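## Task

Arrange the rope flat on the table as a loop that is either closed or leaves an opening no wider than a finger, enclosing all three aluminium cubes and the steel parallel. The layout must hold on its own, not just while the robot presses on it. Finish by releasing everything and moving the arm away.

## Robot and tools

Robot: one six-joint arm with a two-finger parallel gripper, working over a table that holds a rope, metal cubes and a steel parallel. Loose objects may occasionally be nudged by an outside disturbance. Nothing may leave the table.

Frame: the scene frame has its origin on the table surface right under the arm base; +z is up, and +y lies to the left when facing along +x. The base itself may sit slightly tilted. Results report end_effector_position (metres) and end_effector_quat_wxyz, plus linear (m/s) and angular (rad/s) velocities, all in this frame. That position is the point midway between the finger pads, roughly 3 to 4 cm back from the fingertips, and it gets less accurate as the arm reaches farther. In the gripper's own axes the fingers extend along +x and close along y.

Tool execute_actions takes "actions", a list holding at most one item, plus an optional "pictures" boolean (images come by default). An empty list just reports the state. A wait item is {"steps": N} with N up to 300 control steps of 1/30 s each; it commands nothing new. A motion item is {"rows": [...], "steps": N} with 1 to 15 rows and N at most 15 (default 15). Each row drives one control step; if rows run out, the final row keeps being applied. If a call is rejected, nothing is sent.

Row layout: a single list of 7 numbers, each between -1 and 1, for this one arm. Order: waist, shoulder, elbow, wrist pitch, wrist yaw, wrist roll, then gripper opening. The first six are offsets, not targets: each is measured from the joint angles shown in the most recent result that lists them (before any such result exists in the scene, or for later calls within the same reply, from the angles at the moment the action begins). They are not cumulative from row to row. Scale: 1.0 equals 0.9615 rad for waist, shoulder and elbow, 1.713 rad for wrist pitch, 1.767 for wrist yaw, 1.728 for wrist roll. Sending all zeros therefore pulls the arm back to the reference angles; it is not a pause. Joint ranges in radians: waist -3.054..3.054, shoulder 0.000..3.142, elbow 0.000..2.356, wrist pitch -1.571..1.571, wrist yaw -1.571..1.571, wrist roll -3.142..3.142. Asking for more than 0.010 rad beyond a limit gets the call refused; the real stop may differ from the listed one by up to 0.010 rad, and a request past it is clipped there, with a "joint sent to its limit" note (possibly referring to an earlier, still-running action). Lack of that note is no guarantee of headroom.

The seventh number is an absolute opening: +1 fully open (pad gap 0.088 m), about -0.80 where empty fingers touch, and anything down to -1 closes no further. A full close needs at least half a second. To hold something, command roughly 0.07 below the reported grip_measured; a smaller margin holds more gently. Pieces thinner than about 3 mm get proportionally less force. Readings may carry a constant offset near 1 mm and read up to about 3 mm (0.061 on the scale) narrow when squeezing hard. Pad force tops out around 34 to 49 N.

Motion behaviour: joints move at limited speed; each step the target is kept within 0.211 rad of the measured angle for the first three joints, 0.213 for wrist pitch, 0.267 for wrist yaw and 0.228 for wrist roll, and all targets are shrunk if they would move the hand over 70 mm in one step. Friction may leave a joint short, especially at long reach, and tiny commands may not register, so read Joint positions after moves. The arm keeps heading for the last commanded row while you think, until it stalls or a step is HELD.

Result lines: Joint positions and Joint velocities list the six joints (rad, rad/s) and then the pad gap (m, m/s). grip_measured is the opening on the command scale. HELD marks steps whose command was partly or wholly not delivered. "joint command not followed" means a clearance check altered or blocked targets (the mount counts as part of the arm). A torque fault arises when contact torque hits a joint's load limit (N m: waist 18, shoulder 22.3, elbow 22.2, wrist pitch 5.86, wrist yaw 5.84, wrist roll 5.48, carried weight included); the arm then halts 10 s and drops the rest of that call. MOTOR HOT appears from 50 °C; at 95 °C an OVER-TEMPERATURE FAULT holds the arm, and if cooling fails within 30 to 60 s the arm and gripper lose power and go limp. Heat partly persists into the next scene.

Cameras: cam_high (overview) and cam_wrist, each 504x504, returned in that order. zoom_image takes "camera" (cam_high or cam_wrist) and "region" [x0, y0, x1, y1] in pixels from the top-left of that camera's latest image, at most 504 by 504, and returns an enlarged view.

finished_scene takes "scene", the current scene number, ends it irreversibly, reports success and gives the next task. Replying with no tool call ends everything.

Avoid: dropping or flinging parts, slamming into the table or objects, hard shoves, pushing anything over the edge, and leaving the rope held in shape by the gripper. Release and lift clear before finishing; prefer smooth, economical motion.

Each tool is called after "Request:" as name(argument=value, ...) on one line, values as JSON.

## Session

Request:
execute_actions(actions=[])

Scene clock: 0.00 s of 4397.00 s.
end_effector_position=(+0.1801, -0.2777, +0.3189) grip_measured=+0.856 end_effector_quat_wxyz=(-0.038, +0.985, +0.007, -0.171) end_effector_velocity=(+0.000, +0.000, +0.003) end_effector_angular_velocity=(+0.002, -0.022, +0.001)
Joint positions: [-1.396  1.547  1.207 -0.938 -1.212  1.964  0.081]
Joint velocities: [-0.002 -0.002 -0.002  0.007 -0.022  0.007  0.   ]
Motor temperatures (°C, as the motors report them): [24 26 24 25 25 25]
Heat: hottest shoulder 26 °C (+0.0 °C/min).

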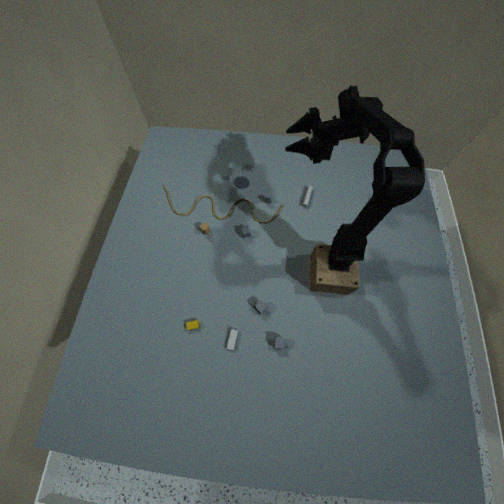

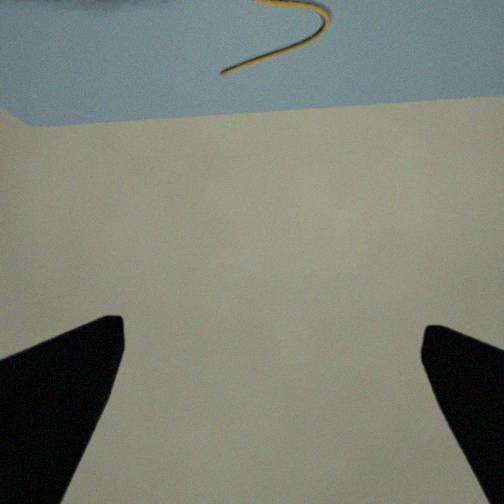

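Request:
zoom_image(camera="cam_high", region=[150,160,350,360])

Region (150, 160, 350, 360) of cam_high's 504x504 image, scaled by 2.520, with more detail than that image has.

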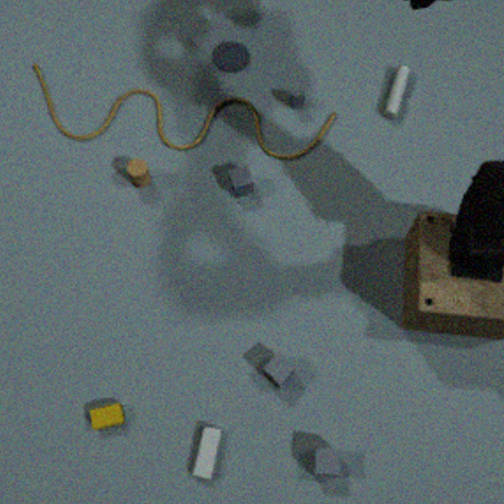

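Request:
execute_actions(actions=[{"rows":[[0.9,0,0,0,0.5,-0.6,1]]}], pictures=false)

Request:
execute_actions(actions=[{"rows":[[0.9,0,0,0,0.2,-0.5,1]]}], pictures=false)

Request:
execute_actions(actions=[{"steps":20}], pictures=false)

Scene clock: 8.13 s of 4397.00 s.
end_effector_position=(+0.2976, -0.1415, +0.2346) grip_measured=+1.000 end_effector_quat_wxyz=(+0.563, +0.628, +0.414, -0.342) end_effector_velocity=(+0.100, +0.218, -0.011) end_effector_angular_velocity=(-0.588, -0.014, +1.656)
Joint positions: [-0.566  1.548  1.207 -0.936 -0.359  1.014  0.088]
Joint velocities: [ 0.818 -0.002 -0.002 -0.007  0.212 -1.004  0.   ]
Motor temperatures (°C, as the motors report them): [24 26 24 25 26 25]
Heat: hottest shoulder 26 °C (+0.0 °C/min).
Steps of this call (steps 1 to 90: nothing new was sent; then 4.63 s passed at rest; steps 91 to 105: all 15 steps of this action). Readings (joint positions):
91: [-1.378 1.547 1.207 -0.938 -1.153 1.915]
92: [-1.329 1.546 1.207 -0.934 -1.066 1.843]
94: [-1.204 1.547 1.207 -0.936 -0.911 1.711]
98: [-0.951 1.548 1.207 -0.936 -0.601 1.444]
105: the state above

Scene clock: 8.63 s of 4397.00 s.
end_effector_position=(+0.3192, +0.0775, +0.2256) grip_measured=+1.000 end_effector_quat_wxyz=(+0.800, +0.008, +0.598, +0.044) end_effector_velocity=(-0.060, +0.227, -0.003) end_effector_angular_velocity=(-0.104, -0.002, +1.070)
Joint positions: [ 0.271  1.548  1.207 -0.934 -0.013  0.182  0.088]
Joint velocities: [ 0.711  0.002 -0.002 -0.022 -0.007 -0.374  0.   ]
Motor temperatures (°C, as the motors report them): [24 27 24 25 26 25]
Heat: hottest shoulder 27 °C (+6.9 °C/min).
Steps of this call (steps 1 to 15: all 15 steps of this action). Readings (joint positions):
1: [-0.528 1.548 1.207 -0.936 -0.291 0.956]
2: [-0.475 1.548 1.207 -0.936 -0.204 0.888]
4: [-0.356 1.548 1.207 -0.936 -0.099 0.754]
8: [-0.111 1.548 1.207 -0.934 -0.029 0.488]
15: the state above

Scene clock: 9.30 s of 4397.00 s.
end_effector_position=(+0.3170, +0.0852, +0.2255) grip_measured=+1.000 end_effector_quat_wxyz=(+0.800, -0.013, +0.597, +0.062) end_effector_velocity=(-0.002, -0.000, -0.000) end_effector_angular_velocity=(+0.003, +0.008, +0.007)
Joint positions: [ 0.297  1.548  1.207 -0.935 -0.009  0.152  0.088]
Joint velocities: [-0.002 -0.002 -0.002 -0.007 -0.007 -0.007  0.   ]
Motor temperatures (°C, as the motors report them): [24 27 25 26 26 25]
Heat: hottest shoulder 27 °C (+6.5 °C/min).
Steps of this call (steps 1 to 20: the robot went on to your last target). Readings (joint positions):
1: [0.289 1.548 1.207 -0.934 -0.013 0.173]
2: [0.296 1.548 1.207 -0.934 -0.013 0.166]
4: [0.297 1.548 1.207 -0.935 -0.010 0.159]
8: [0.297 1.548 1.207 -0.935 -0.009 0.154]
20: the state above

Request:
execute_actions(actions=[{"rows":[[0.79,0.44,-0.018,0.085,0,-0.088,1]]}], pictures=false)

Request:
execute_actions(actions=[{"steps":20}])

Scene clock: 12.37 s of 4397.00 s.
end_effector_position=(+0.2087, +0.2733, +0.0977) grip_measured=+1.000 end_effector_quat_wxyz=(+0.641, -0.305, +0.629, +0.317) end_effector_velocity=(-0.450, +0.342, -0.028) end_effector_angular_velocity=(+0.035, +0.129, +1.644)
Joint positions: [ 0.955  1.957  1.2   -0.791 -0.007  0.005  0.088]
Joint velocities: [ 1.59   0.085 -0.002  0.037 -0.125 -0.051  0.   ]
Motor temperatures (°C, as the motors report them): [24 27 25 26 26 25]
Heat: hottest shoulder 27 °C (+4.9 °C/min).
Steps of this call (steps 1 to 15: the robot went on to your last target; steps 16 to 77: nothing new was sent; steps 78 to 92: all 15 steps of this action). Readings (joint positions):
78: [0.310 1.567 1.207 -0.924 0.001 0.129]
79: [0.342 1.592 1.209 -0.883 0.003 0.101]
81: [0.424 1.670 1.213 -0.840 -0.001 0.064]
85: [0.590 1.833 1.211 -0.809 -0.003 0.028]
92: the state above

Scene clock: 13.03 s of 4397.00 s.
end_effector_position=(+0.1793, +0.2934, +0.0969) grip_measured=+1.000 end_effector_quat_wxyz=(+0.623, -0.336, +0.613, +0.351) end_effector_velocity=(-0.003, -0.001, +0.000) end_effector_angular_velocity=(+0.005, +0.022, +0.005)
Joint positions: [ 1.056  1.959  1.2   -0.79  -0.011  0.002  0.088]
Joint velocities: [-0.002 -0.002 -0.002 -0.007 -0.022 -0.007  0.   ]
Motor temperatures (°C, as the motors report them): [24 27 25 26 26 25]
Heat: hottest shoulder 27 °C (+4.6 °C/min).
Steps of this call (steps 1 to 20: the robot went on to your last target). Readings (joint positions):
1: [1.002 1.958 1.200 -0.790 -0.011 0.004]
2: [1.036 1.958 1.200 -0.790 -0.013 0.003]
4: [1.065 1.958 1.200 -0.790 -0.013 0.002]
8: [1.059 1.959 1.200 -0.790 -0.011 0.002]
20: the state above

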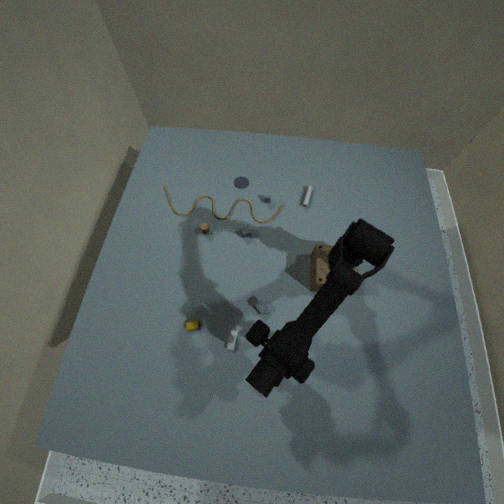

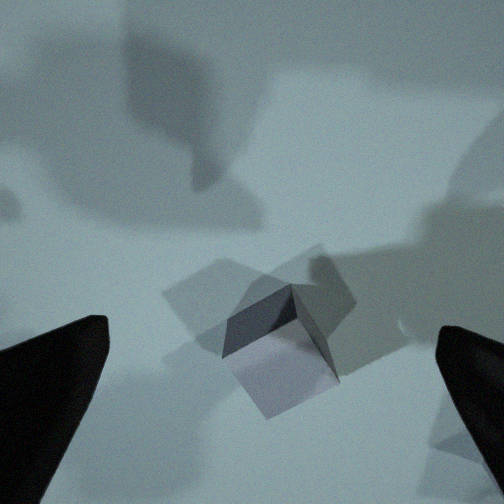

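Request:
execute_actions(actions=[{"rows":[[-0.01,0.05,-0.185,0.122,0,-0.27,1]]}], pictures=false)

Request:
execute_actions(actions=[{"rows":[[0,0,0,0,0,0,-0.4]]}], pictures=false)

Request:
execute_actions(actions=[{"rows":[[0,-0.15,0,0,0,0,-0.4]],"steps":10}], pictures=false)

Request:
execute_actions(actions=[{"rows":[[-0.65,0,0,0,0,0.27,-0.4]]}], pictures=false)

Request:
execute_actions(actions=[{"rows":[[-0.62,0,0,0,0,0,-0.4]]}], pictures=false)

Request:
execute_actions(actions=[{"rows":[[0,0.14,0,0,0,0,-0.4]],"steps":12}])

Request:
execute_actions(actions=[{"rows":[[0,0,0,0,0,0,0.1]],"steps":10}], pictures=false)

Request:
execute_actions(actions=[{"rows":[[0,-0.17,0,-0.1,0,0,0.1]],"steps":10}], pictures=false)

Request:
execute_actions(actions=[{"rows":[[0.83,0,0,0,0,0,1]]}], pictures=false)

Request:
execute_actions(actions=[{"steps":15}])

Scene clock: 22.30 s of 4397.00 s.
end_effector_position=(+0.1686, +0.2721, +0.0470) grip_measured=+1.000 end_effector_quat_wxyz=(+0.527, -0.469, +0.523, +0.479) end_effector_velocity=(-0.000, +0.000, -0.001) end_effector_angular_velocity=(+0.006, +0.005, +0.020)
Joint positions: [ 1.05   2.007  1.028 -0.583 -0.011 -0.458  0.088]
Joint velocities: [-0.002  0.002 -0.002  0.007 -0.007 -0.022  0.   ]
Motor temperatures (°C, as the motors report them): [24 28 25 26 25 25]
Heat: hottest shoulder 28 °C (+5.4 °C/min).
Steps of this call (steps 1 to 15: the robot went on to your last target; steps 16 to 90: nothing new was sent; then 5.77 s passed at rest; steps 91 to 105: all 15 steps of this action). Readings (joint positions):
91: [1.055 1.961 1.172 -0.735 -0.011 -0.051]
92: [1.054 1.961 1.138 -0.675 -0.011 -0.121]
94: [1.051 1.981 1.082 -0.634 -0.011 -0.255]
98: [1.050 2.007 1.029 -0.599 -0.011 -0.416]
105: the state above

Scene clock: 22.80 s of 4397.00 s.
end_effector_position=(+0.1686, +0.2721, +0.0470) grip_measured=-0.218 end_effector_quat_wxyz=(+0.527, -0.469, +0.523, +0.479) end_effector_velocity=(-0.001, -0.002, +0.000) end_effector_angular_velocity=(-0.002, +0.010, +0.020)
Joint positions: [ 1.05   2.007  1.028 -0.583 -0.011 -0.458  0.028]
Joint velocities: [-0.002 -0.002 -0.002 -0.007 -0.007 -0.022  0.   ]
Motor temperatures (°C, as the motors report them): [24 28 25 26 25 25]
Heat: hottest shoulder 28 °C (+5.3 °C/min).
Steps of this call (steps 1 to 15: all 15 steps of this action). Readings (joint positions):
1: [1.050 2.007 1.028 -0.582 -0.011 -0.458]
2: [1.050 2.007 1.028 -0.582 -0.011 -0.458]
4: [1.050 2.007 1.028 -0.582 -0.011 -0.458]
8: [1.050 2.007 1.028 -0.582 -0.011 -0.458]
15: the state above

Scene clock: 23.13 s of 4397.00 s.
end_effector_position=(+0.1787, +0.2882, +0.0911) grip_measured=-0.203 end_effector_quat_wxyz=(+0.574, -0.454, +0.472, +0.491) end_effector_velocity=(-0.009, -0.018, -0.004) end_effector_angular_velocity=(-0.077, +0.038, +0.004)
Joint positions: [ 1.05   1.867  1.031 -0.582 -0.011 -0.458  0.029]
Joint velocities: [-0.002 -0.002 -0.007 -0.081  0.007 -0.007 -0.   ]
Motor temperatures (°C, as the motors report them): [24 28 25 26 25 25]
Heat: hottest shoulder 28 °C (+5.2 °C/min).
Steps of this call (steps 1 to 10: all 10 steps of this action). Readings (joint positions):
1: [1.050 1.988 1.028 -0.582 -0.011 -0.458]
2: [1.050 1.968 1.023 -0.589 -0.011 -0.458]
4: [1.050 1.915 1.023 -0.583 -0.011 -0.458]
8: [1.050 1.867 1.031 -0.579 -0.011 -0.458]
10: the state above

Scene clock: 23.63 s of 4397.00 s.
end_effector_position=(+0.3147, +0.1267, +0.0911) grip_measured=-0.203 end_effector_quat_wxyz=(+0.745, -0.120, +0.640, +0.145) end_effector_velocity=(-0.012, +0.025, +0.000) end_effector_angular_velocity=(+0.072, +0.037, +0.051)
Joint positions: [ 0.419  1.867  1.031 -0.582 -0.006  0.002  0.029]
Joint velocities: [ 0.046 -0.002 -0.002 -0.007 -0.081  0.007 -0.   ]
Motor temperatures (°C, as the motors report them): [24 28 25 26 25 25]
Heat: hottest shoulder 28 °C (+5.1 °C/min).
Steps of this call (steps 1 to 15: all 15 steps of this action). Readings (joint positions):
1: [1.035 1.867 1.031 -0.585 -0.024 -0.410]
2: [0.995 1.867 1.031 -0.584 -0.027 -0.342]
4: [0.879 1.867 1.031 -0.579 -0.018 -0.211]
8: [0.628 1.867 1.031 -0.579 -0.015 -0.045]
15: the state above

Scene clock: 24.13 s of 4397.00 s.
end_effector_position=(+0.3313, -0.0741, +0.0912) grip_measured=-0.203 end_effector_quat_wxyz=(+0.755, +0.073, +0.646, -0.084) end_effector_velocity=(+0.006, +0.027, +0.003) end_effector_angular_velocity=(+0.060, -0.016, +0.083)
Joint positions: [-0.181  1.867  1.031 -0.581 -0.     0.002  0.029]
Joint velocities: [ 0.051 -0.007  0.002 -0.007 -0.066 -0.022 -0.   ]
Motor temperatures (°C, as the motors report them): [24 28 25 26 25 25]
Heat: hottest shoulder 28 °C (+5.0 °C/min).
Steps of this call (steps 1 to 15: all 15 steps of this action). Readings (joint positions):
1: [0.405 1.867 1.031 -0.582 -0.021 0.002]
2: [0.365 1.867 1.031 -0.582 -0.024 0.002]
4: [0.251 1.867 1.031 -0.581 -0.014 0.002]
8: [0.003 1.867 1.031 -0.580 -0.009 0.002]
15: the state above

Scene clock: 24.53 s of 4397.00 s.
end_effector_position=(+0.3154, -0.0695, +0.0505) grip_measured=-0.203 end_effector_quat_wxyz=(+0.712, +0.077, +0.694, -0.078) end_effector_velocity=(-0.010, +0.001, -0.001) end_effector_angular_velocity=(+0.016, +0.039, -0.014)
Joint positions: [-0.179  1.997  1.03  -0.58  -0.002  0.002  0.029]
Joint velocities: [-0.007 -0.002 -0.007 -0.037 -0.007  0.007  0.   ]
Motor temperatures (°C, as the motors report them): [24 28 25 26 25 25]
Heat: hottest shoulder 28 °C (+4.9 °C/min).
Steps of this call (steps 1 to 12: all 12 steps of this action). Readings (joint positions):
1: [-0.179 1.884 1.032 -0.582 -0.002 0.002]
2: [-0.179 1.905 1.038 -0.576 -0.002 0.002]
4: [-0.179 1.957 1.040 -0.578 -0.002 0.002]
8: [-0.179 1.997 1.030 -0.584 -0.002 0.002]
12: the state above

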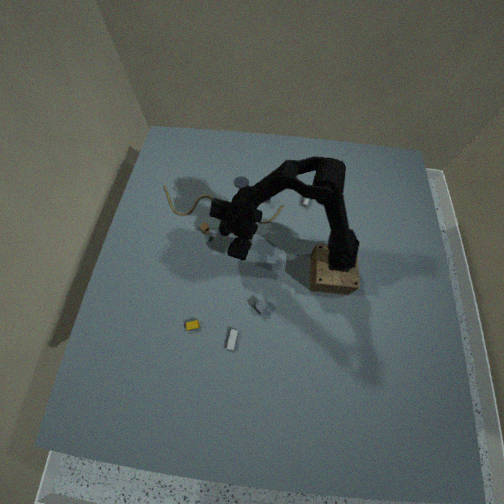

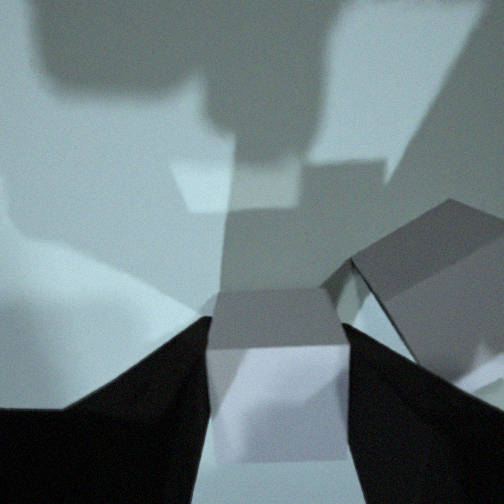

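Scene clock: 24.87 s of 4397.00 s.
end_effector_position=(+0.3153, -0.0695, +0.0505) grip_measured=+0.085 end_effector_quat_wxyz=(+0.711, +0.077, +0.694, -0.078) end_effector_velocity=(-0.001, +0.001, +0.002) end_effector_angular_velocity=(+0.007, +0.001, +0.020)
Joint positions: [-0.179  1.997  1.03  -0.581 -0.002  0.002  0.043]
Joint velocities: [-0.002 -0.007 -0.002 -0.007 -0.007 -0.022  0.007]
Motor temperatures (°C, as the motors report them): [24 28 25 26 25 25]
Heat: hottest shoulder 28 °C (+4.8 °C/min).
Steps of this call (steps 1 to 10: all 10 steps of this action). Readings (joint positions):
1: [-0.179 1.997 1.030 -0.581 -0.002 0.002]
2: [-0.179 1.997 1.030 -0.581 -0.002 0.002]
4: [-0.179 1.997 1.030 -0.581 -0.002 0.002]
8: [-0.179 1.997 1.030 -0.581 -0.002 0.002]
10: the state above

Scene clock: 25.20 s of 4397.00 s.
end_effector_position=(+0.3002, -0.0662, +0.0979) grip_measured=+0.097 end_effector_quat_wxyz=(+0.710, +0.077, +0.695, -0.078) end_effector_velocity=(-0.013, +0.003, +0.001) end_effector_angular_velocity=(+0.020, +0.058, -0.010)
Joint positions: [-0.179  1.836  1.034 -0.747 -0.002  0.002  0.044]
Joint velocities: [-0.002 -0.002  0.002 -0.066 -0.007  0.007 -0.   ]
Motor temperatures (°C, as the motors report them): [24 28 25 26 25 25]
Heat: hottest shoulder 28 °C (+4.8 °C/min).
Steps of this call (steps 1 to 10: all 10 steps of this action). Readings (joint positions):
1: [-0.179 1.978 1.030 -0.606 -0.002 0.002]
2: [-0.179 1.952 1.029 -0.667 -0.002 0.002]
4: [-0.179 1.887 1.024 -0.714 -0.002 0.002]
8: [-0.179 1.836 1.034 -0.740 -0.002 0.002]
10: the state above

Scene clock: 25.70 s of 4397.00 s.
end_effector_position=(+0.2585, +0.1669, +0.0979) grip_measured=+1.000 end_effector_quat_wxyz=(+0.686, -0.194, +0.672, +0.202) end_effector_velocity=(-0.079, +0.107, -0.000) end_effector_angular_velocity=(-0.014, +0.035, +0.420)
Joint positions: [ 0.61   1.836  1.034 -0.746 -0.006  0.003  0.088]
Joint velocities: [ 0.427 -0.002 -0.002 -0.037 -0.007  0.007  0.   ]
Motor temperatures (°C, as the motors report them): [24 28 25 26 25 25]
Heat: hottest shoulder 28 °C (+4.7 °C/min).
Steps of this call (steps 1 to 15: all 15 steps of this action). Readings (joint positions):
1: [-0.163 1.836 1.034 -0.748 0.009 0.003]
2: [-0.118 1.836 1.034 -0.747 0.011 0.003]
4: [0.004 1.836 1.034 -0.744 0.004 0.003]
8: [0.259 1.836 1.034 -0.744 0.001 0.003]
15: the state above

Scene clock: 26.20 s of 4397.00 s.
end_effector_position=(+0.2570, +0.1691, +0.0979) grip_measured=+1.000 end_effector_quat_wxyz=(+0.685, -0.197, +0.671, +0.205) end_effector_velocity=(-0.000, -0.004, +0.000) end_effector_angular_velocity=(-0.010, +0.002, -0.015)
Joint positions: [ 0.619  1.836  1.034 -0.747 -0.005  0.003  0.088]
Joint velocities: [-0.007 -0.002 -0.002 -0.007  0.007  0.007  0.   ]
Motor temperatures (°C, as the motors report them): [24 28 25 26 25 25]
Heat: hottest shoulder 28 °C (+4.6 °C/min).
Steps of this call (steps 1 to 15: the robot went on to your last target). Readings (joint positions):
1: [0.619 1.836 1.034 -0.747 -0.006 0.003]
2: [0.621 1.836 1.034 -0.747 -0.006 0.003]
4: [0.619 1.836 1.034 -0.747 -0.005 0.003]
8: [0.619 1.836 1.034 -0.747 -0.005 0.003]
15: the state above
The arm was judged still, so your last target was given up. Only a new action makes it travel on or press farther. Fingers that are still opening or closing keep moving.

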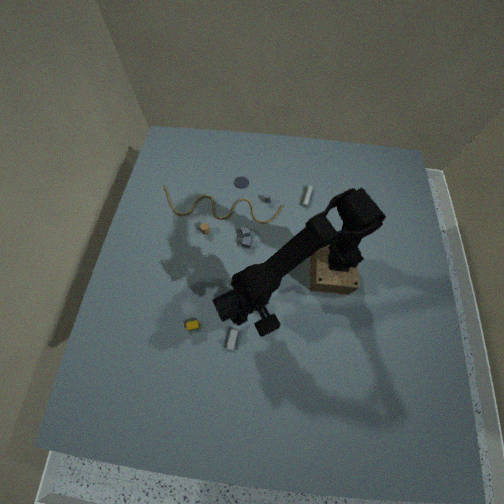

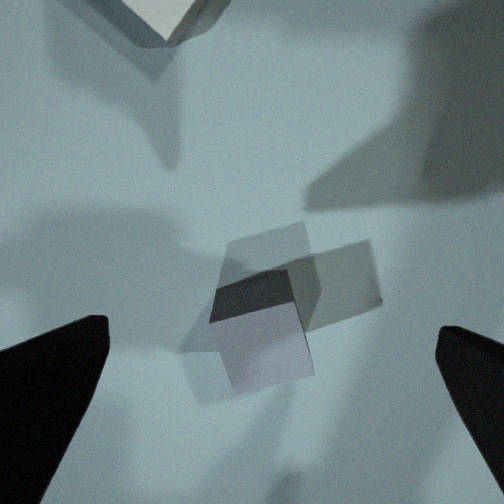

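Request:
execute_actions(actions=[{"rows":[[0,0.095,-0.128,0.1,0,-0.14,1]]}], pictures=false)

Request:
execute_actions(actions=[{"rows":[[0,0,0,0,0,0,-0.4]]}], pictures=false)

Request:
execute_actions(actions=[{"rows":[[0,-0.15,0,0,0,0,-0.4]],"steps":10}], pictures=false)

Request:
execute_actions(actions=[{"rows":[[-0.5,0,0,0,0,0.14,-0.4]]}], pictures=false)

Request:
execute_actions(actions=[{"rows":[[-0.51,0,0,0,0,0,-0.4]]}], pictures=false)

Request:
execute_actions(actions=[{"rows":[[0,0.14,0,0,0,0,-0.4]],"steps":12}], pictures=false)

Request:
execute_actions(actions=[{"rows":[[0,0,0,0,0,0,0.1]],"steps":10}], pictures=false)

Request:
execute_actions(actions=[{"rows":[[0,-0.15,0,0,0,0,0.1]],"steps":10}], pictures=false)

Request:
execute_actions(actions=[{"rows":[[-0.42,0.3,0.43,-0.145,0,0,1]]}], pictures=false)

Request:
execute_actions(actions=[{"steps":15}])

Scene clock: 39.27 s of 4397.00 s.
end_effector_position=(+0.2423, +0.1593, +0.0502) grip_measured=+1.000 end_effector_quat_wxyz=(+0.644, -0.279, +0.654, +0.281) end_effector_velocity=(+0.000, +0.002, -0.002) end_effector_angular_velocity=(+0.013, -0.006, +0.010)
Joint positions: [ 0.619  1.924  0.916 -0.577 -0.004 -0.235  0.088]
Joint velocities: [ 0.002  0.002 -0.007  0.022 -0.007 -0.007  0.   ]
Motor temperatures (°C, as the motors report them): [24 29 25 26 25 25]
Heat: hottest shoulder 29 °C (+4.6 °C/min).
Steps of this call (steps 1 to 90: nothing new was sent; then 9.57 s passed at rest; steps 91 to 105: all 15 steps of this action). Readings (joint positions):
91: [0.619 1.846 1.016 -0.704 -0.004 -0.052]
92: [0.619 1.856 0.995 -0.651 -0.004 -0.112]
94: [0.619 1.893 0.959 -0.617 -0.004 -0.178]
98: [0.619 1.924 0.917 -0.590 -0.004 -0.223]
105: the state above

Scene clock: 39.77 s of 4397.00 s.
end_effector_position=(+0.2425, +0.1595, +0.0504) grip_measured=-0.228 end_effector_quat_wxyz=(+0.645, -0.279, +0.654, +0.281) end_effector_velocity=(+0.004, -0.001, +0.001) end_effector_angular_velocity=(+0.001, -0.014, +0.000)
Joint positions: [ 0.619  1.923  0.916 -0.576 -0.004 -0.235  0.028]
Joint velocities: [-0.007 -0.002  0.002  0.007  0.007 -0.007  0.01 ]
Motor temperatures (°C, as the motors report them): [24 29 25 26 25 25]
Heat: hottest shoulder 29 °C (+4.5 °C/min).
Steps of this call (steps 1 to 15: all 15 steps of this action). Readings (joint positions):
1: [0.619 1.924 0.916 -0.576 -0.004 -0.235]
2: [0.619 1.924 0.916 -0.576 -0.004 -0.235]
4: [0.619 1.924 0.916 -0.576 -0.004 -0.235]
8: [0.619 1.924 0.916 -0.576 -0.004 -0.235]
15: the state above

Scene clock: 40.10 s of 4397.00 s.
end_effector_position=(+0.2578, +0.1695, +0.0896) grip_measured=-0.214 end_effector_quat_wxyz=(+0.692, -0.270, +0.603, +0.289) end_effector_velocity=(-0.017, -0.008, -0.002) end_effector_angular_velocity=(-0.027, +0.079, +0.008)
Joint positions: [ 0.619  1.785  0.919 -0.577 -0.004 -0.235  0.029]
Joint velocities: [-0.002 -0.002 -0.002 -0.081 -0.022 -0.007 -0.   ]
Motor temperatures (°C, as the motors report them): [24 29 25 26 25 25]
Heat: hottest shoulder 29 °C (+4.5 °C/min).
Steps of this call (steps 1 to 10: all 10 steps of this action). Readings (joint positions):
1: [0.619 1.905 0.916 -0.575 -0.004 -0.235]
2: [0.619 1.883 0.912 -0.583 -0.004 -0.235]
4: [0.619 1.828 0.912 -0.576 -0.004 -0.235]
8: [0.619 1.785 0.919 -0.573 -0.004 -0.235]
10: the state above

Scene clock: 40.60 s of 4397.00 s.
end_effector_position=(+0.3070, +0.0309, +0.0896) grip_measured=-0.214 end_effector_quat_wxyz=(+0.750, -0.031, +0.659, +0.037) end_effector_velocity=(+0.001, +0.000, +0.000) end_effector_angular_velocity=(+0.005, -0.007, +0.020)
Joint positions: [ 0.139  1.785  0.919 -0.576 -0.001  0.003  0.029]
Joint velocities: [-0.002 -0.002 -0.002  0.007 -0.007 -0.022 -0.   ]
Motor temperatures (°C, as the motors report them): [24 29 25 26 25 25]
Heat: hottest shoulder 29 °C (+4.4 °C/min).
Steps of this call (steps 1 to 15: all 15 steps of this action). Readings (joint positions):
1: [0.601 1.785 0.919 -0.578 -0.018 -0.183]
2: [0.555 1.785 0.919 -0.576 -0.020 -0.123]
4: [0.432 1.785 0.919 -0.573 -0.009 -0.054]
8: [0.196 1.785 0.919 -0.573 0.001 -0.007]
15: the state above

Scene clock: 41.10 s of 4397.00 s.
end_effector_position=(+0.2856, -0.1175, +0.0896) grip_measured=-0.214 end_effector_quat_wxyz=(+0.737, +0.128, +0.647, -0.147) end_effector_velocity=(-0.004, +0.004, -0.000) end_effector_angular_velocity=(+0.014, +0.018, +0.011)
Joint positions: [-0.351  1.785  0.919 -0.575  0.002  0.003  0.029]
Joint velocities: [ 0.002 -0.002 -0.002 -0.022 -0.007 -0.007 -0.   ]
Motor temperatures (°C, as the motors report them): [24 29 25 26 25 25]
Heat: hottest shoulder 29 °C (+4.4 °C/min).
Steps of this call (steps 1 to 15: all 15 steps of this action). Readings (joint positions):
1: [0.122 1.785 0.919 -0.576 -0.015 0.003]
2: [0.077 1.785 0.919 -0.576 -0.018 0.003]
4: [-0.045 1.785 0.919 -0.574 -0.007 0.003]
8: [-0.284 1.785 0.919 -0.574 0.002 0.003]
15: the state above

Scene clock: 41.50 s of 4397.00 s.
end_effector_position=(+0.2813, -0.1162, +0.0691) grip_measured=-0.214 end_effector_quat_wxyz=(+0.713, +0.134, +0.673, -0.143) end_effector_velocity=(-0.007, -0.003, -0.003) end_effector_angular_velocity=(+0.018, +0.027, -0.014)
Joint positions: [-0.352  1.87   0.937 -0.581  0.002  0.003  0.029]
Joint velocities: [-0.022  0.012  0.002 -0.022 -0.007 -0.007 -0.   ]
Motor temperatures (°C, as the motors report them): [24 29 25 26 25 25]
Heat: hottest shoulder 29 °C (+4.3 °C/min).
Steps of this call (steps 1 to 12: all 12 steps of this action). Readings (joint positions):
1: [-0.351 1.803 0.920 -0.576 0.002 0.003]
2: [-0.351 1.826 0.926 -0.570 0.002 0.003]
4: [-0.351 1.862 0.929 -0.581 0.002 0.003]
8: [-0.352 1.869 0.936 -0.581 0.001 0.003]
12: the state above

Scene clock: 41.83 s of 4397.00 s.
end_effector_position=(+0.2818, -0.1168, +0.0695) grip_measured=+0.085 end_effector_quat_wxyz=(+0.714, +0.134, +0.673, -0.143) end_effector_velocity=(-0.003, -0.002, +0.000) end_effector_angular_velocity=(-0.006, +0.010, +0.029)
Joint positions: [-0.353  1.87   0.939 -0.581  0.002  0.003  0.043]
Joint velocities: [-0.007 -0.002 -0.002 -0.007  0.007 -0.037  0.007]
Motor temperatures (°C, as the motors report them): [24 29 25 26 25 25]
Heat: hottest shoulder 29 °C (+4.3 °C/min).
Steps of this call (steps 1 to 10: all 10 steps of this action). Readings (joint positions):
1: [-0.353 1.866 0.939 -0.581 0.002 0.003]
2: [-0.353 1.866 0.939 -0.578 0.002 0.003]
4: [-0.353 1.870 0.939 -0.581 0.002 0.003]
8: [-0.353 1.870 0.939 -0.580 0.002 0.003]
10: the state above

Scene clock: 42.17 s of 4397.00 s.
end_effector_position=(+0.2967, -0.1230, +0.1116) grip_measured=+0.097 end_effector_quat_wxyz=(+0.760, +0.124, +0.619, -0.153) end_effector_velocity=(-0.014, +0.006, -0.004) end_effector_angular_velocity=(+0.032, +0.063, +0.006)
Joint positions: [-0.353  1.729  0.942 -0.581  0.002  0.003  0.044]
Joint velocities: [-0.002  0.002 -0.002 -0.066 -0.007 -0.007 -0.   ]
Motor temperatures (°C, as the motors report them): [24 29 25 26 25 25]
Heat: hottest shoulder 29 °C (+4.3 °C/min).
Steps of this call (steps 1 to 10: all 10 steps of this action). Readings (joint positions):
1: [-0.353 1.852 0.939 -0.580 0.002 0.003]
2: [-0.353 1.829 0.935 -0.587 0.002 0.003]
4: [-0.353 1.773 0.935 -0.579 0.002 0.003]
8: [-0.353 1.729 0.942 -0.578 0.002 0.003]
10: the state above

Scene clock: 42.67 s of 4397.00 s.
end_effector_position=(+0.2647, -0.2730, +0.1165) grip_measured=+1.000 end_effector_quat_wxyz=(+0.679, +0.262, +0.622, -0.289) end_effector_velocity=(+0.004, +0.031, -0.028) end_effector_angular_velocity=(+0.098, +0.085, +0.054)
Joint positions: [-0.76   2.002  1.346 -0.827  0.005  0.002  0.088]
Joint velocities: [ 0.061  0.071 -0.007 -0.051 -0.007  0.007  0.   ]
Motor temperatures (°C, as the motors report them): [24 29 25 26 25 25]
Heat: hottest shoulder 29 °C (+4.2 °C/min).
Steps of this call (steps 1 to 15: all 15 steps of this action). Readings (joint positions):
1: [-0.369 1.760 0.974 -0.642 -0.009 0.002]
2: [-0.412 1.807 1.032 -0.698 -0.011 0.002]
4: [-0.517 1.911 1.142 -0.748 -0.004 0.002]
8: [-0.705 1.993 1.290 -0.803 0.002 0.002]
15: the state above

Scene clock: 43.17 s of 4397.00 s.
end_effector_position=(+0.2652, -0.2717, +0.1145) grip_measured=+1.000 end_effector_quat_wxyz=(+0.677, +0.262, +0.625, -0.287) end_effector_velocity=(-0.003, +0.000, +0.000) end_effector_angular_velocity=(+0.010, +0.000, +0.001)
Joint positions: [-0.757  2.007  1.346 -0.828  0.005  0.002  0.088]
Joint velocities: [-0.007 -0.002 -0.002 -0.007 -0.007 -0.007  0.   ]
Motor temperatures (°C, as the motors report them): [24 29 26 26 25 25]
Heat: hottest shoulder 29 °C (+4.2 °C/min).
Steps of this call (steps 1 to 15: the robot went on to your last target). Readings (joint positions):
1: [-0.758 2.004 1.346 -0.827 0.005 0.002]
2: [-0.757 2.006 1.346 -0.827 0.005 0.002]
4: [-0.757 2.007 1.346 -0.827 0.005 0.002]
8: [-0.757 2.007 1.346 -0.827 0.005 0.002]
15: the state above
The arm was judged still, so your last target was given up. Only a new action makes it travel on or press farther. Fingers that are still opening or closing keep moving.

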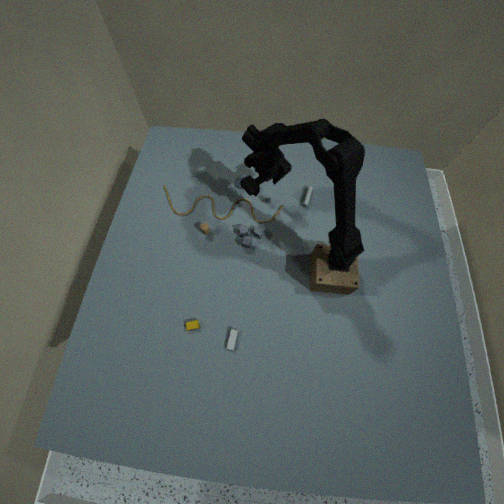

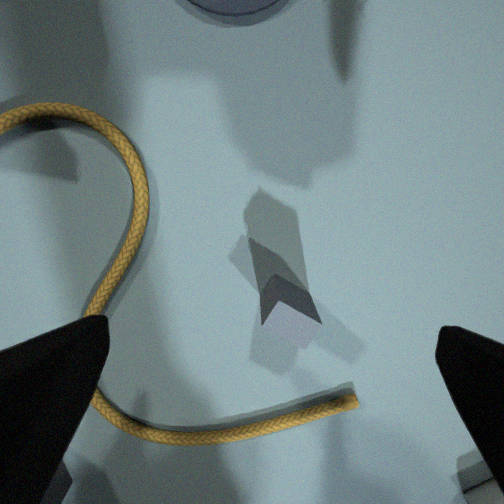

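Request:
execute_actions(actions=[{"rows":[[-0.015,0.135,-0.1,0.087,0,0.29,0.3]]}])

Request:
execute_actions(actions=[{"rows":[[0,0,0,0,0,0,-0.7]],"steps":12}], pictures=false)

Request:
execute_actions(actions=[{"rows":[[0,-0.18,0,0,0,0,-0.7]],"steps":12}])

Scene clock: 47.73 s of 4397.00 s.
end_effector_position=(+0.2511, -0.2642, +0.0489) grip_measured=+0.305 end_effector_quat_wxyz=(+0.564, +0.428, +0.560, -0.431) end_effector_velocity=(+0.002, +0.001, +0.000) end_effector_angular_velocity=(+0.010, -0.021, -0.039)
Joint positions: [-0.77   2.136  1.251 -0.68   0.005  0.496  0.054]
Joint velocities: [-0.002 -0.002 -0.002  0.007 -0.022  0.037 -0.002]
Motor temperatures (°C, as the motors report them): [24 29 26 26 25 25]
Heat: hottest shoulder 29 °C (+3.8 °C/min).
Steps of this call (steps 1 to 90: nothing new was sent; then 1.07 s passed at rest; steps 91 to 105: all 15 steps of this action). Readings (joint positions):
91: [-0.757 2.022 1.334 -0.799 0.005 0.054]
92: [-0.758 2.037 1.322 -0.748 0.005 0.124]
94: [-0.764 2.085 1.299 -0.711 0.005 0.258]
98: [-0.770 2.137 1.253 -0.694 0.005 0.444]
105: the state above

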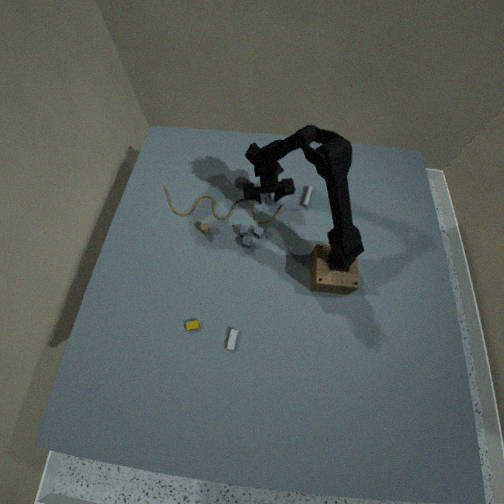

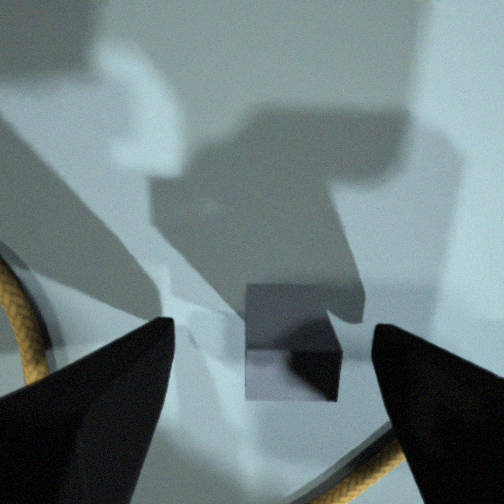

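Scene clock: 48.13 s of 4397.00 s.
end_effector_position=(+0.2511, -0.2641, +0.0489) grip_measured=-0.461 end_effector_quat_wxyz=(+0.564, +0.428, +0.560, -0.431) end_effector_velocity=(-0.000, +0.003, +0.000) end_effector_angular_velocity=(+0.010, -0.000, +0.024)
Joint positions: [-0.77   2.136  1.251 -0.68   0.004  0.497  0.016]
Joint velocities: [ 0.002 -0.002 -0.002 -0.007 -0.007 -0.022  0.024]
Motor temperatures (°C, as the motors report them): [24 29 26 26 25 25]
Heat: hottest shoulder 29 °C (+3.7 °C/min).
Steps of this call (steps 1 to 12: all 12 steps of this action). Readings (joint positions):
1: [-0.770 2.136 1.251 -0.680 0.005 0.497]
2: [-0.770 2.136 1.251 -0.680 0.005 0.497]
4: [-0.770 2.136 1.251 -0.680 0.005 0.497]
8: [-0.770 2.136 1.251 -0.681 0.004 0.497]
12: the state above

Scene clock: 48.53 s of 4397.00 s.
end_effector_position=(+0.2661, -0.2798, +0.1122) grip_measured=-0.452 end_effector_quat_wxyz=(+0.623, +0.416, +0.495, -0.439) end_effector_velocity=(-0.001, +0.004, -0.001) end_effector_angular_velocity=(+0.013, +0.004, +0.011)
Joint positions: [-0.77   1.962  1.257 -0.681  0.004  0.497  0.017]
Joint velocities: [ 0.002 -0.002 -0.007 -0.007 -0.007 -0.007  0.   ]
Motor temperatures (°C, as the motors report them): [24 29 26 26 25 25]
Heat: hottest shoulder 29 °C (+3.7 °C/min).
Steps of this call (steps 1 to 12: all 12 steps of this action). Readings (joint positions):
1: [-0.770 2.116 1.251 -0.678 0.004 0.497]
2: [-0.770 2.093 1.245 -0.686 0.004 0.497]
4: [-0.770 2.032 1.243 -0.682 0.004 0.497]
8: [-0.770 1.963 1.258 -0.676 0.004 0.497]
12: the state above

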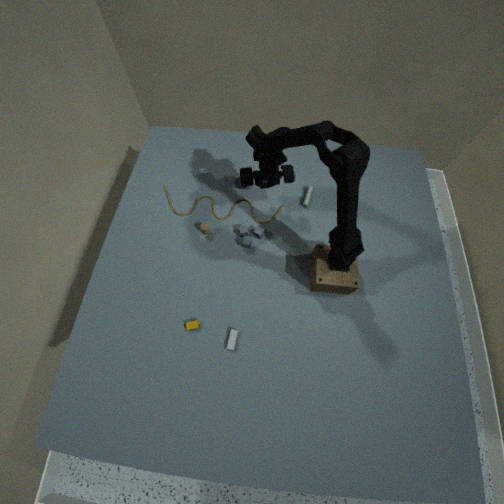

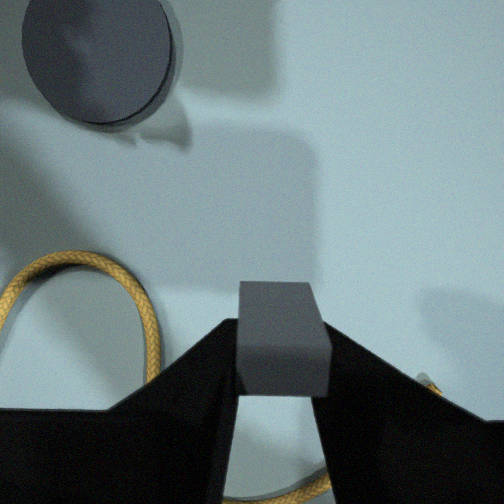

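Request:
execute_actions(actions=[{"rows":[[0.7,0,0,0,0,-0.29,-0.7]]}], pictures=false)

Request:
execute_actions(actions=[{"steps":8}], pictures=false)

Request:
execute_actions(actions=[{"rows":[[0,0.172,0,0,0,0,-0.7]],"steps":12}], pictures=false)

Request:
execute_actions(actions=[{"rows":[[0,0,0,0,0,0,0]],"steps":10}], pictures=false)

Request:
execute_actions(actions=[{"rows":[[0,-0.2,0,0,0,0,0]],"steps":10}], pictures=false)

Request:
execute_actions(actions=[{"rows":[[-0.74,-0.08,-0.24,0.044,0,0.55,0.4]]}], pictures=false)

Request:
execute_actions(actions=[{"steps":10}], pictures=false)

Request:
execute_actions(actions=[{"rows":[[0,0.1,0,0,0,0,0.4]],"steps":12}])

Scene clock: 58.23 s of 4397.00 s.
end_effector_position=(+0.3829, -0.0522, +0.1123) grip_measured=-0.452 end_effector_quat_wxyz=(+0.768, +0.046, +0.637, -0.053) end_effector_velocity=(+0.023, +0.182, -0.000) end_effector_angular_velocity=(-0.026, +0.011, +0.583)
Joint positions: [-0.097  1.962  1.257 -0.68  -0.002  0.005  0.017]
Joint velocities: [ 0.476 -0.002 -0.002 -0.007  0.007 -0.11  -0.   ]
Motor temperatures (°C, as the motors report them): [24 30 26 26 25 25]
Heat: hottest shoulder 30 °C (+4.1 °C/min).
Steps of this call (steps 1 to 15: the robot went on to your last target; steps 16 to 90: nothing new was sent; then 6.20 s passed at rest; steps 91 to 105: all 15 steps of this action). Readings (joint positions):
91: [-0.759 1.962 1.257 -0.680 0.014 0.454]
92: [-0.728 1.962 1.257 -0.680 0.018 0.395]
94: [-0.632 1.962 1.257 -0.680 0.013 0.279]
98: [-0.411 1.962 1.257 -0.680 0.008 0.086]
105: the state above

Scene clock: 58.50 s of 4397.00 s.
end_effector_position=(+0.3827, -0.0530, +0.1123) grip_measured=-0.452 end_effector_quat_wxyz=(+0.768, +0.043, +0.637, -0.053) end_effector_velocity=(-0.002, +0.002, -0.000) end_effector_angular_velocity=(+0.001, +0.007, +0.040)
Joint positions: [-0.098  1.962  1.257 -0.68   0.002 -0.001  0.017]
Joint velocities: [ 0.002 -0.002 -0.002 -0.007 -0.007 -0.037 -0.   ]
Motor temperatures (°C, as the motors report them): [24 30 26 26 25 25]
Heat: hottest shoulder 30 °C (+4.1 °C/min).
Steps of this call (steps 1 to 8: the robot went on to your last target). Readings (joint positions):
1: [-0.087 1.962 1.257 -0.680 -0.002 0.002]
2: [-0.084 1.962 1.257 -0.680 -0.002 0.001]
4: [-0.090 1.962 1.257 -0.680 0.000 0.000]
8: the state above

Scene clock: 58.90 s of 4397.00 s.
end_effector_position=(+0.3635, -0.0503, +0.0526) grip_measured=-0.452 end_effector_quat_wxyz=(+0.712, +0.047, +0.699, -0.049) end_effector_velocity=(+0.003, -0.002, +0.003) end_effector_angular_velocity=(+0.005, -0.018, +0.000)
Joint positions: [-0.098  2.127  1.254 -0.679  0.002 -0.001  0.017]
Joint velocities: [-0.007 -0.007  0.002  0.007 -0.007 -0.007 -0.   ]
Motor temperatures (°C, as the motors report them): [24 31 26 26 25 25]
Heat: hottest shoulder 31 °C (+5.1 °C/min).
Steps of this call (steps 1 to 12: all 12 steps of this action). Readings (joint positions):
1: [-0.098 1.984 1.258 -0.682 0.002 -0.001]
2: [-0.098 2.008 1.267 -0.675 0.002 -0.001]
4: [-0.098 2.069 1.271 -0.675 0.002 -0.001]
8: [-0.098 2.127 1.253 -0.685 0.002 -0.001]
12: the state above

Scene clock: 59.23 s of 4397.00 s.
end_effector_position=(+0.3634, -0.0503, +0.0526) grip_measured=-0.020 end_effector_quat_wxyz=(+0.712, +0.047, +0.699, -0.049) end_effector_velocity=(-0.004, +0.000, -0.001) end_effector_angular_velocity=(-0.005, +0.013, -0.020)
Joint positions: [-0.098  2.127  1.254 -0.679  0.002 -0.001  0.038]
Joint velocities: [ 0.002 -0.002 -0.007 -0.007  0.007  0.022  0.01 ]
Motor temperatures (°C, as the motors report them): [24 31 26 26 25 25]
Heat: hottest shoulder 31 °C (+5.1 °C/min).
Steps of this call (steps 1 to 10: all 10 steps of this action). Readings (joint positions):
1: [-0.098 2.127 1.254 -0.679 0.002 -0.001]
2: [-0.098 2.127 1.254 -0.680 0.002 -0.001]
4: [-0.098 2.127 1.254 -0.679 0.002 -0.001]
8: [-0.098 2.127 1.254 -0.679 0.002 -0.001]
10: the state above

Scene clock: 59.57 s of 4397.00 s.
end_effector_position=(+0.3882, -0.0537, +0.1266) grip_measured=-0.003 end_effector_quat_wxyz=(+0.782, +0.042, +0.620, -0.054) end_effector_velocity=(-0.017, +0.004, -0.010) end_effector_angular_velocity=(+0.022, +0.093, -0.003)
Joint positions: [-0.098  1.929  1.264 -0.677  0.002 -0.001  0.039]
Joint velocities: [ 0.002  0.017  0.002 -0.081 -0.007  0.007  0.   ]
Motor temperatures (°C, as the motors report them): [24 31 26 26 25 25]
Heat: hottest shoulder 31 °C (+5.0 °C/min).
Steps of this call (steps 1 to 10: all 10 steps of this action). Readings (joint positions):
1: [-0.098 2.104 1.253 -0.677 0.002 -0.001]
2: [-0.098 2.079 1.246 -0.686 0.002 -0.001]
4: [-0.098 2.009 1.245 -0.680 0.002 -0.001]
8: [-0.098 1.930 1.264 -0.674 0.002 -0.001]
10: the state above

Scene clock: 60.07 s of 4397.00 s.
end_effector_position=(+0.2269, -0.2560, +0.0967) grip_measured=+0.396 end_effector_quat_wxyz=(+0.519, +0.530, +0.407, -0.534) end_effector_velocity=(-0.123, -0.085, -0.002) end_effector_angular_velocity=(+0.126, -0.096, -1.369)
Joint positions: [-0.803  1.862  1.05  -0.601  0.007  0.866  0.058]
Joint velocities: [-0.437 -0.032 -0.046 -0.022 -0.007  0.945  0.001]
Motor temperatures (°C, as the motors report them): [24 31 26 26 25 25]
Heat: hottest shoulder 31 °C (+5.1 °C/min).
Steps of this call (steps 1 to 15: all 15 steps of this action). Readings (joint positions):
1: [-0.108 1.923 1.239 -0.652 -0.006 0.036]
2: [-0.136 1.909 1.203 -0.639 -0.008 0.087]
4: [-0.226 1.886 1.134 -0.632 -0.006 0.192]
8: [-0.457 1.878 1.063 -0.610 -0.002 0.443]
15: the state above

Scene clock: 60.40 s of 4397.00 s.
end_effector_position=(+0.2246, -0.2559, +0.0957) grip_measured=+0.398 end_effector_quat_wxyz=(+0.494, +0.552, +0.386, -0.550) end_effector_velocity=(+0.002, +0.001, +0.000) end_effector_angular_velocity=(+0.000, -0.011, -0.004)
Joint positions: [-0.809  1.861  1.045 -0.601  0.005  0.945  0.058]
Joint velocities: [ 0.002 -0.002 -0.002  0.007 -0.007  0.007 -0.   ]
Motor temperatures (°C, as the motors report them): [24 31 26 26 25 25]
Heat: hottest shoulder 31 °C (+5.1 °C/min).
Steps of this call (steps 1 to 10: the robot went on to your last target). Readings (joint positions):
1: [-0.813 1.861 1.048 -0.601 0.007 0.892]
2: [-0.814 1.861 1.047 -0.601 0.007 0.908]
4: [-0.811 1.861 1.045 -0.601 0.005 0.928]
8: [-0.809 1.861 1.045 -0.601 0.005 0.942]
10: the state above

Scene clock: 60.80 s of 4397.00 s.
end_effector_position=(+0.2184, -0.2489, +0.0685) grip_measured=+0.398 end_effector_quat_wxyz=(+0.465, +0.552, +0.417, -0.553) end_effector_velocity=(-0.002, +0.002, -0.001) end_effector_angular_velocity=(+0.003, +0.015, +0.024)
Joint positions: [-0.809  1.949  1.047 -0.602  0.005  0.945  0.058]
Joint velocities: [ 0.002  0.002 -0.002 -0.007  0.007 -0.022  0.   ]
Motor temperatures (°C, as the motors report them): [24 31 26 26 25 25]
Heat: hottest shoulder 31 °C (+5.0 °C/min).
Steps of this call (steps 1 to 12: all 12 steps of this action). Readings (joint positions):
1: [-0.809 1.873 1.045 -0.602 0.005 0.945]
2: [-0.809 1.887 1.048 -0.597 0.005 0.945]
4: [-0.809 1.921 1.049 -0.601 0.005 0.945]
8: [-0.809 1.949 1.047 -0.603 0.005 0.945]
12: the state above

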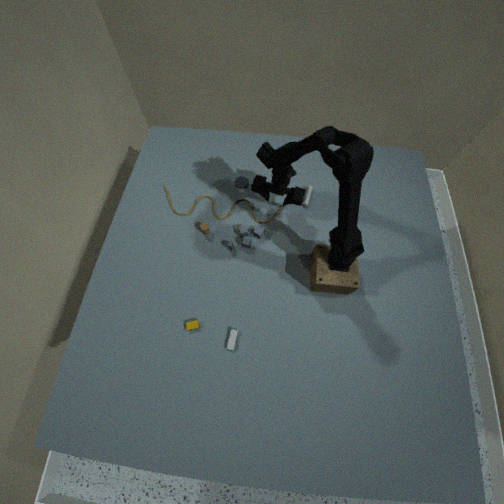

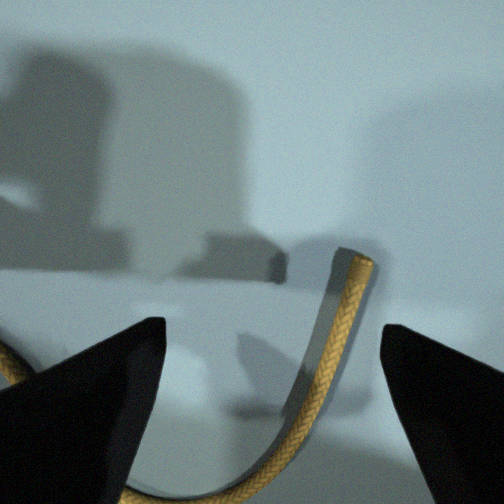

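Request:
execute_actions(actions=[{"rows":[[0,0.09,0,0,0,0,0.4]],"steps":12}], pictures=false)

Request:
execute_actions(actions=[{"rows":[[0,0,0,0,0,0,-1]]}], pictures=false)

Request:
execute_actions(actions=[{"rows":[[0,-0.08,0,0,0,0,-1]],"steps":10}], pictures=false)

Request:
execute_actions(actions=[{"rows":[[0.2,-0.35,-0.45,0.026,0,0,-1]]}], pictures=false)

Request:
execute_actions(actions=[{"rows":[[0.9,0,0,0,0,0,-1]]}], pictures=false)

Request:
execute_actions(actions=[{"rows":[[-0.05,0.33,0.41,-0.04,0,0,-1]]}], pictures=false)

Request:
execute_actions(actions=[{"rows":[[-0.1,0.45,0.73,-0.16,0,0,-1]]}], pictures=false)

Request:
execute_actions(actions=[{"rows":[[-0.4,0,0,0,0,0,-1]]}])

Scene clock: 69.40 s of 4397.00 s.
end_effector_position=(+0.2118, -0.2414, +0.0450) grip_measured=+0.398 end_effector_quat_wxyz=(+0.439, +0.550, +0.444, -0.554) end_effector_velocity=(+0.004, +0.002, +0.000) end_effector_angular_velocity=(+0.009, -0.021, -0.005)
Joint positions: [-0.809  2.027  1.049 -0.602  0.005  0.945  0.058]
Joint velocities: [ 0.002 -0.002 -0.002  0.007 -0.022  0.007 -0.   ]
Motor temperatures (°C, as the motors report them): [24 31 26 26 25 25]
Heat: hottest shoulder 31 °C (+4.0 °C/min).
Steps of this call (steps 1 to 15: the robot went on to your last target; steps 16 to 90: nothing new was sent; then 5.20 s passed at rest; steps 91 to 102: all 12 steps of this action). Readings (joint positions):
91: [-0.809 1.959 1.047 -0.602 0.005 0.945]
92: [-0.809 1.972 1.050 -0.598 0.005 0.945]
94: [-0.809 2.003 1.051 -0.601 0.005 0.945]
98: [-0.809 2.027 1.049 -0.603 0.005 0.945]
102: the state above

Scene clock: 69.90 s of 4397.00 s.
end_effector_position=(+0.2128, -0.2425, +0.0473) grip_measured=-0.779 end_effector_quat_wxyz=(+0.441, +0.551, +0.442, -0.554) end_effector_velocity=(-0.002, +0.001, +0.000) end_effector_angular_velocity=(+0.001, +0.010, +0.024)
Joint positions: [-0.809  2.02   1.051 -0.603  0.005  0.945  0.001]
Joint velocities: [ 0.002 -0.002 -0.002 -0.007  0.007 -0.022 -0.   ]
Motor temperatures (°C, as the motors report them): [24 31 26 26 25 25]
Heat: hottest shoulder 31 °C (+4.0 °C/min).
Steps of this call (steps 1 to 15: all 15 steps of this action). Readings (joint positions):
1: [-0.809 2.027 1.049 -0.602 0.005 0.945]
2: [-0.809 2.027 1.049 -0.602 0.005 0.945]
4: [-0.809 2.027 1.049 -0.602 0.005 0.945]
8: [-0.809 2.027 1.049 -0.602 0.005 0.945]
15: the state above

Scene clock: 70.23 s of 4397.00 s.
end_effector_position=(+0.2192, -0.2497, +0.0686) grip_measured=-0.779 end_effector_quat_wxyz=(+0.466, +0.552, +0.417, -0.552) end_effector_velocity=(-0.005, +0.007, -0.000) end_effector_angular_velocity=(+0.032, +0.019, +0.005)
Joint positions: [-0.809  1.951  1.051 -0.602  0.005  0.945  0.001]
Joint velocities: [-0.002 -0.002 -0.002 -0.037 -0.007 -0.007 -0.   ]
Motor temperatures (°C, as the motors report them): [24 31 26 26 25 25]
Heat: hottest shoulder 31 °C (+4.1 °C/min).
Steps of this call (steps 1 to 10: all 10 steps of this action). Readings (joint positions):
1: [-0.809 2.012 1.051 -0.602 0.005 0.945]
2: [-0.809 2.002 1.051 -0.605 0.005 0.945]
4: [-0.809 1.975 1.051 -0.602 0.005 0.945]
8: [-0.809 1.951 1.051 -0.602 0.005 0.945]
10: the state above

Scene clock: 70.73 s of 4397.00 s.
end_effector_position=(+0.1754, -0.1354, +0.0683) grip_measured=-0.779 end_effector_quat_wxyz=(+0.499, +0.508, +0.486, -0.507) end_effector_velocity=(+0.004, -0.004, +0.012) end_effector_angular_velocity=(-0.026, -0.045, +0.000)
Joint positions: [-0.617  1.624  0.629 -0.558  0.002  0.945  0.001]
Joint velocities: [-0.007 -0.061 -0.002 -0.007 -0.007 -0.007 -0.   ]
Motor temperatures (°C, as the motors report them): [24 31 26 26 25 25]
Heat: hottest shoulder 31 °C (+4.0 °C/min).
Steps of this call (steps 1 to 15: all 15 steps of this action). Readings (joint positions):
1: [-0.796 1.923 1.020 -0.571 0.013 0.945]
2: [-0.760 1.877 0.970 -0.569 0.014 0.945]
4: [-0.668 1.754 0.854 -0.570 0.003 0.945]
8: [-0.616 1.636 0.679 -0.565 0.001 0.945]
15: the state above

Scene clock: 71.23 s of 4397.00 s.
end_effector_position=(+0.2186, +0.0386, +0.0684) grip_measured=-0.779 end_effector_quat_wxyz=(+0.661, +0.270, +0.649, -0.262) end_effector_velocity=(-0.025, +0.128, +0.000) end_effector_angular_velocity=(+0.020, +0.011, +0.596)
Joint positions: [ 0.213  1.623  0.629 -0.557 -0.002  0.945  0.001]
Joint velocities: [ 0.574 -0.002 -0.002 -0.007 -0.022 -0.022 -0.   ]
Motor temperatures (°C, as the motors report them): [24 31 26 26 25 25]
Heat: hottest shoulder 31 °C (+4.1 °C/min).
Steps of this call (steps 1 to 15: all 15 steps of this action). Readings (joint positions):
1: [-0.594 1.623 0.629 -0.558 0.014 0.945]
2: [-0.538 1.623 0.629 -0.558 0.013 0.945]
4: [-0.409 1.623 0.629 -0.557 0.006 0.945]
8: [-0.159 1.623 0.629 -0.557 0.005 0.945]
15: the state above

Scene clock: 71.73 s of 4397.00 s.
end_effector_position=(+0.3139, +0.0407, +0.0673) grip_measured=-0.779 end_effector_quat_wxyz=(+0.658, +0.288, +0.640, -0.274) end_effector_velocity=(-0.009, -0.001, -0.016) end_effector_angular_velocity=(-0.002, +0.061, +0.034)
Joint positions: [ 0.167  1.929  1.015 -0.624 -0.003  0.945  0.001]
Joint velocities: [-0.002  0.051 -0.002 -0.007 -0.007 -0.037 -0.   ]
Motor temperatures (°C, as the motors report them): [24 31 26 26 25 25]
Heat: hottest shoulder 31 °C (+4.0 °C/min).
Steps of this call (steps 1 to 15: all 15 steps of this action). Readings (joint positions):
1: [0.218 1.656 0.659 -0.592 -0.006 0.945]
2: [0.206 1.713 0.710 -0.607 -0.005 0.945]
4: [0.180 1.834 0.828 -0.606 -0.003 0.945]
8: [0.167 1.914 0.985 -0.613 -0.003 0.945]
15: the state above

Scene clock: 72.23 s of 4397.00 s.
end_effector_position=(+0.4444, +0.0151, +0.0686) grip_measured=-0.779 end_effector_quat_wxyz=(+0.645, +0.320, +0.624, -0.304) end_effector_velocity=(+0.070, +0.002, +0.057) end_effector_angular_velocity=(+0.015, -0.222, -0.009)
Joint positions: [ 0.071  2.342  1.702 -0.892 -0.006  0.945  0.001]
Joint velocities: [-0.002 -0.007  0.222 -0.007 -0.007  0.007  0.   ]
Motor temperatures (°C, as the motors report them): [24 31 26 26 25 25]
Heat: hottest shoulder 31 °C (+4.1 °C/min).
Steps of this call (steps 1 to 15: all 15 steps of this action). Readings (joint positions):
1: [0.160 1.965 1.051 -0.690 -0.006 0.945]
2: [0.141 2.015 1.113 -0.753 -0.006 0.945]
4: [0.099 2.137 1.237 -0.824 -0.005 0.945]
8: [0.071 2.286 1.468 -0.908 -0.007 0.945]
15: the state above

Scene clock: 72.73 s of 4397.00 s.
end_effector_position=(+0.4148, -0.1628, +0.0692) grip_measured=-0.779 end_effector_quat_wxyz=(+0.572, +0.438, +0.545, -0.429) end_effector_velocity=(+0.032, +0.079, +0.001) end_effector_angular_velocity=(+0.004, -0.010, +0.181)
Joint positions: [-0.335  2.342  1.704 -0.891 -0.002  0.945  0.001]
Joint velocities: [ 0.188 -0.002 -0.002  0.007 -0.007  0.007 -0.   ]
Motor temperatures (°C, as the motors report them): [24 31 26 26 25 25]
Heat: hottest shoulder 31 °C (+4.0 °C/min).
Steps of this call (steps 1 to 15: all 15 steps of this action). Readings (joint positions):
1: [0.063 2.342 1.704 -0.892 -0.011 0.945]
2: [0.042 2.342 1.704 -0.893 -0.013 0.945]
4: [-0.031 2.342 1.704 -0.893 -0.013 0.945]
8: [-0.215 2.342 1.704 -0.890 -0.010 0.945]
15: the state above

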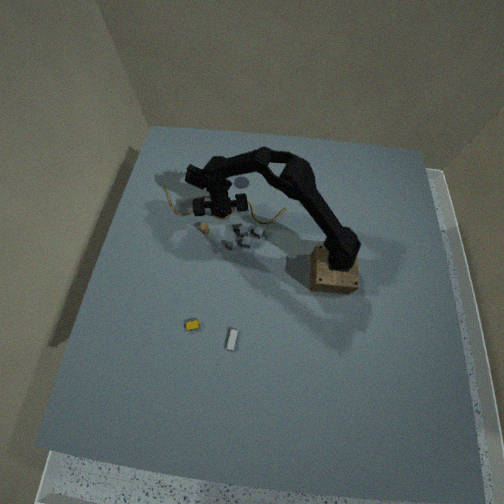

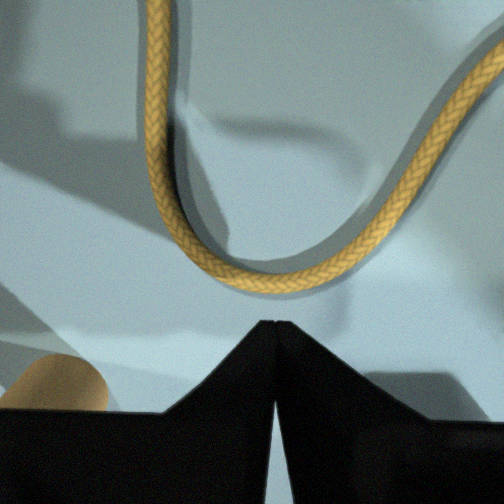

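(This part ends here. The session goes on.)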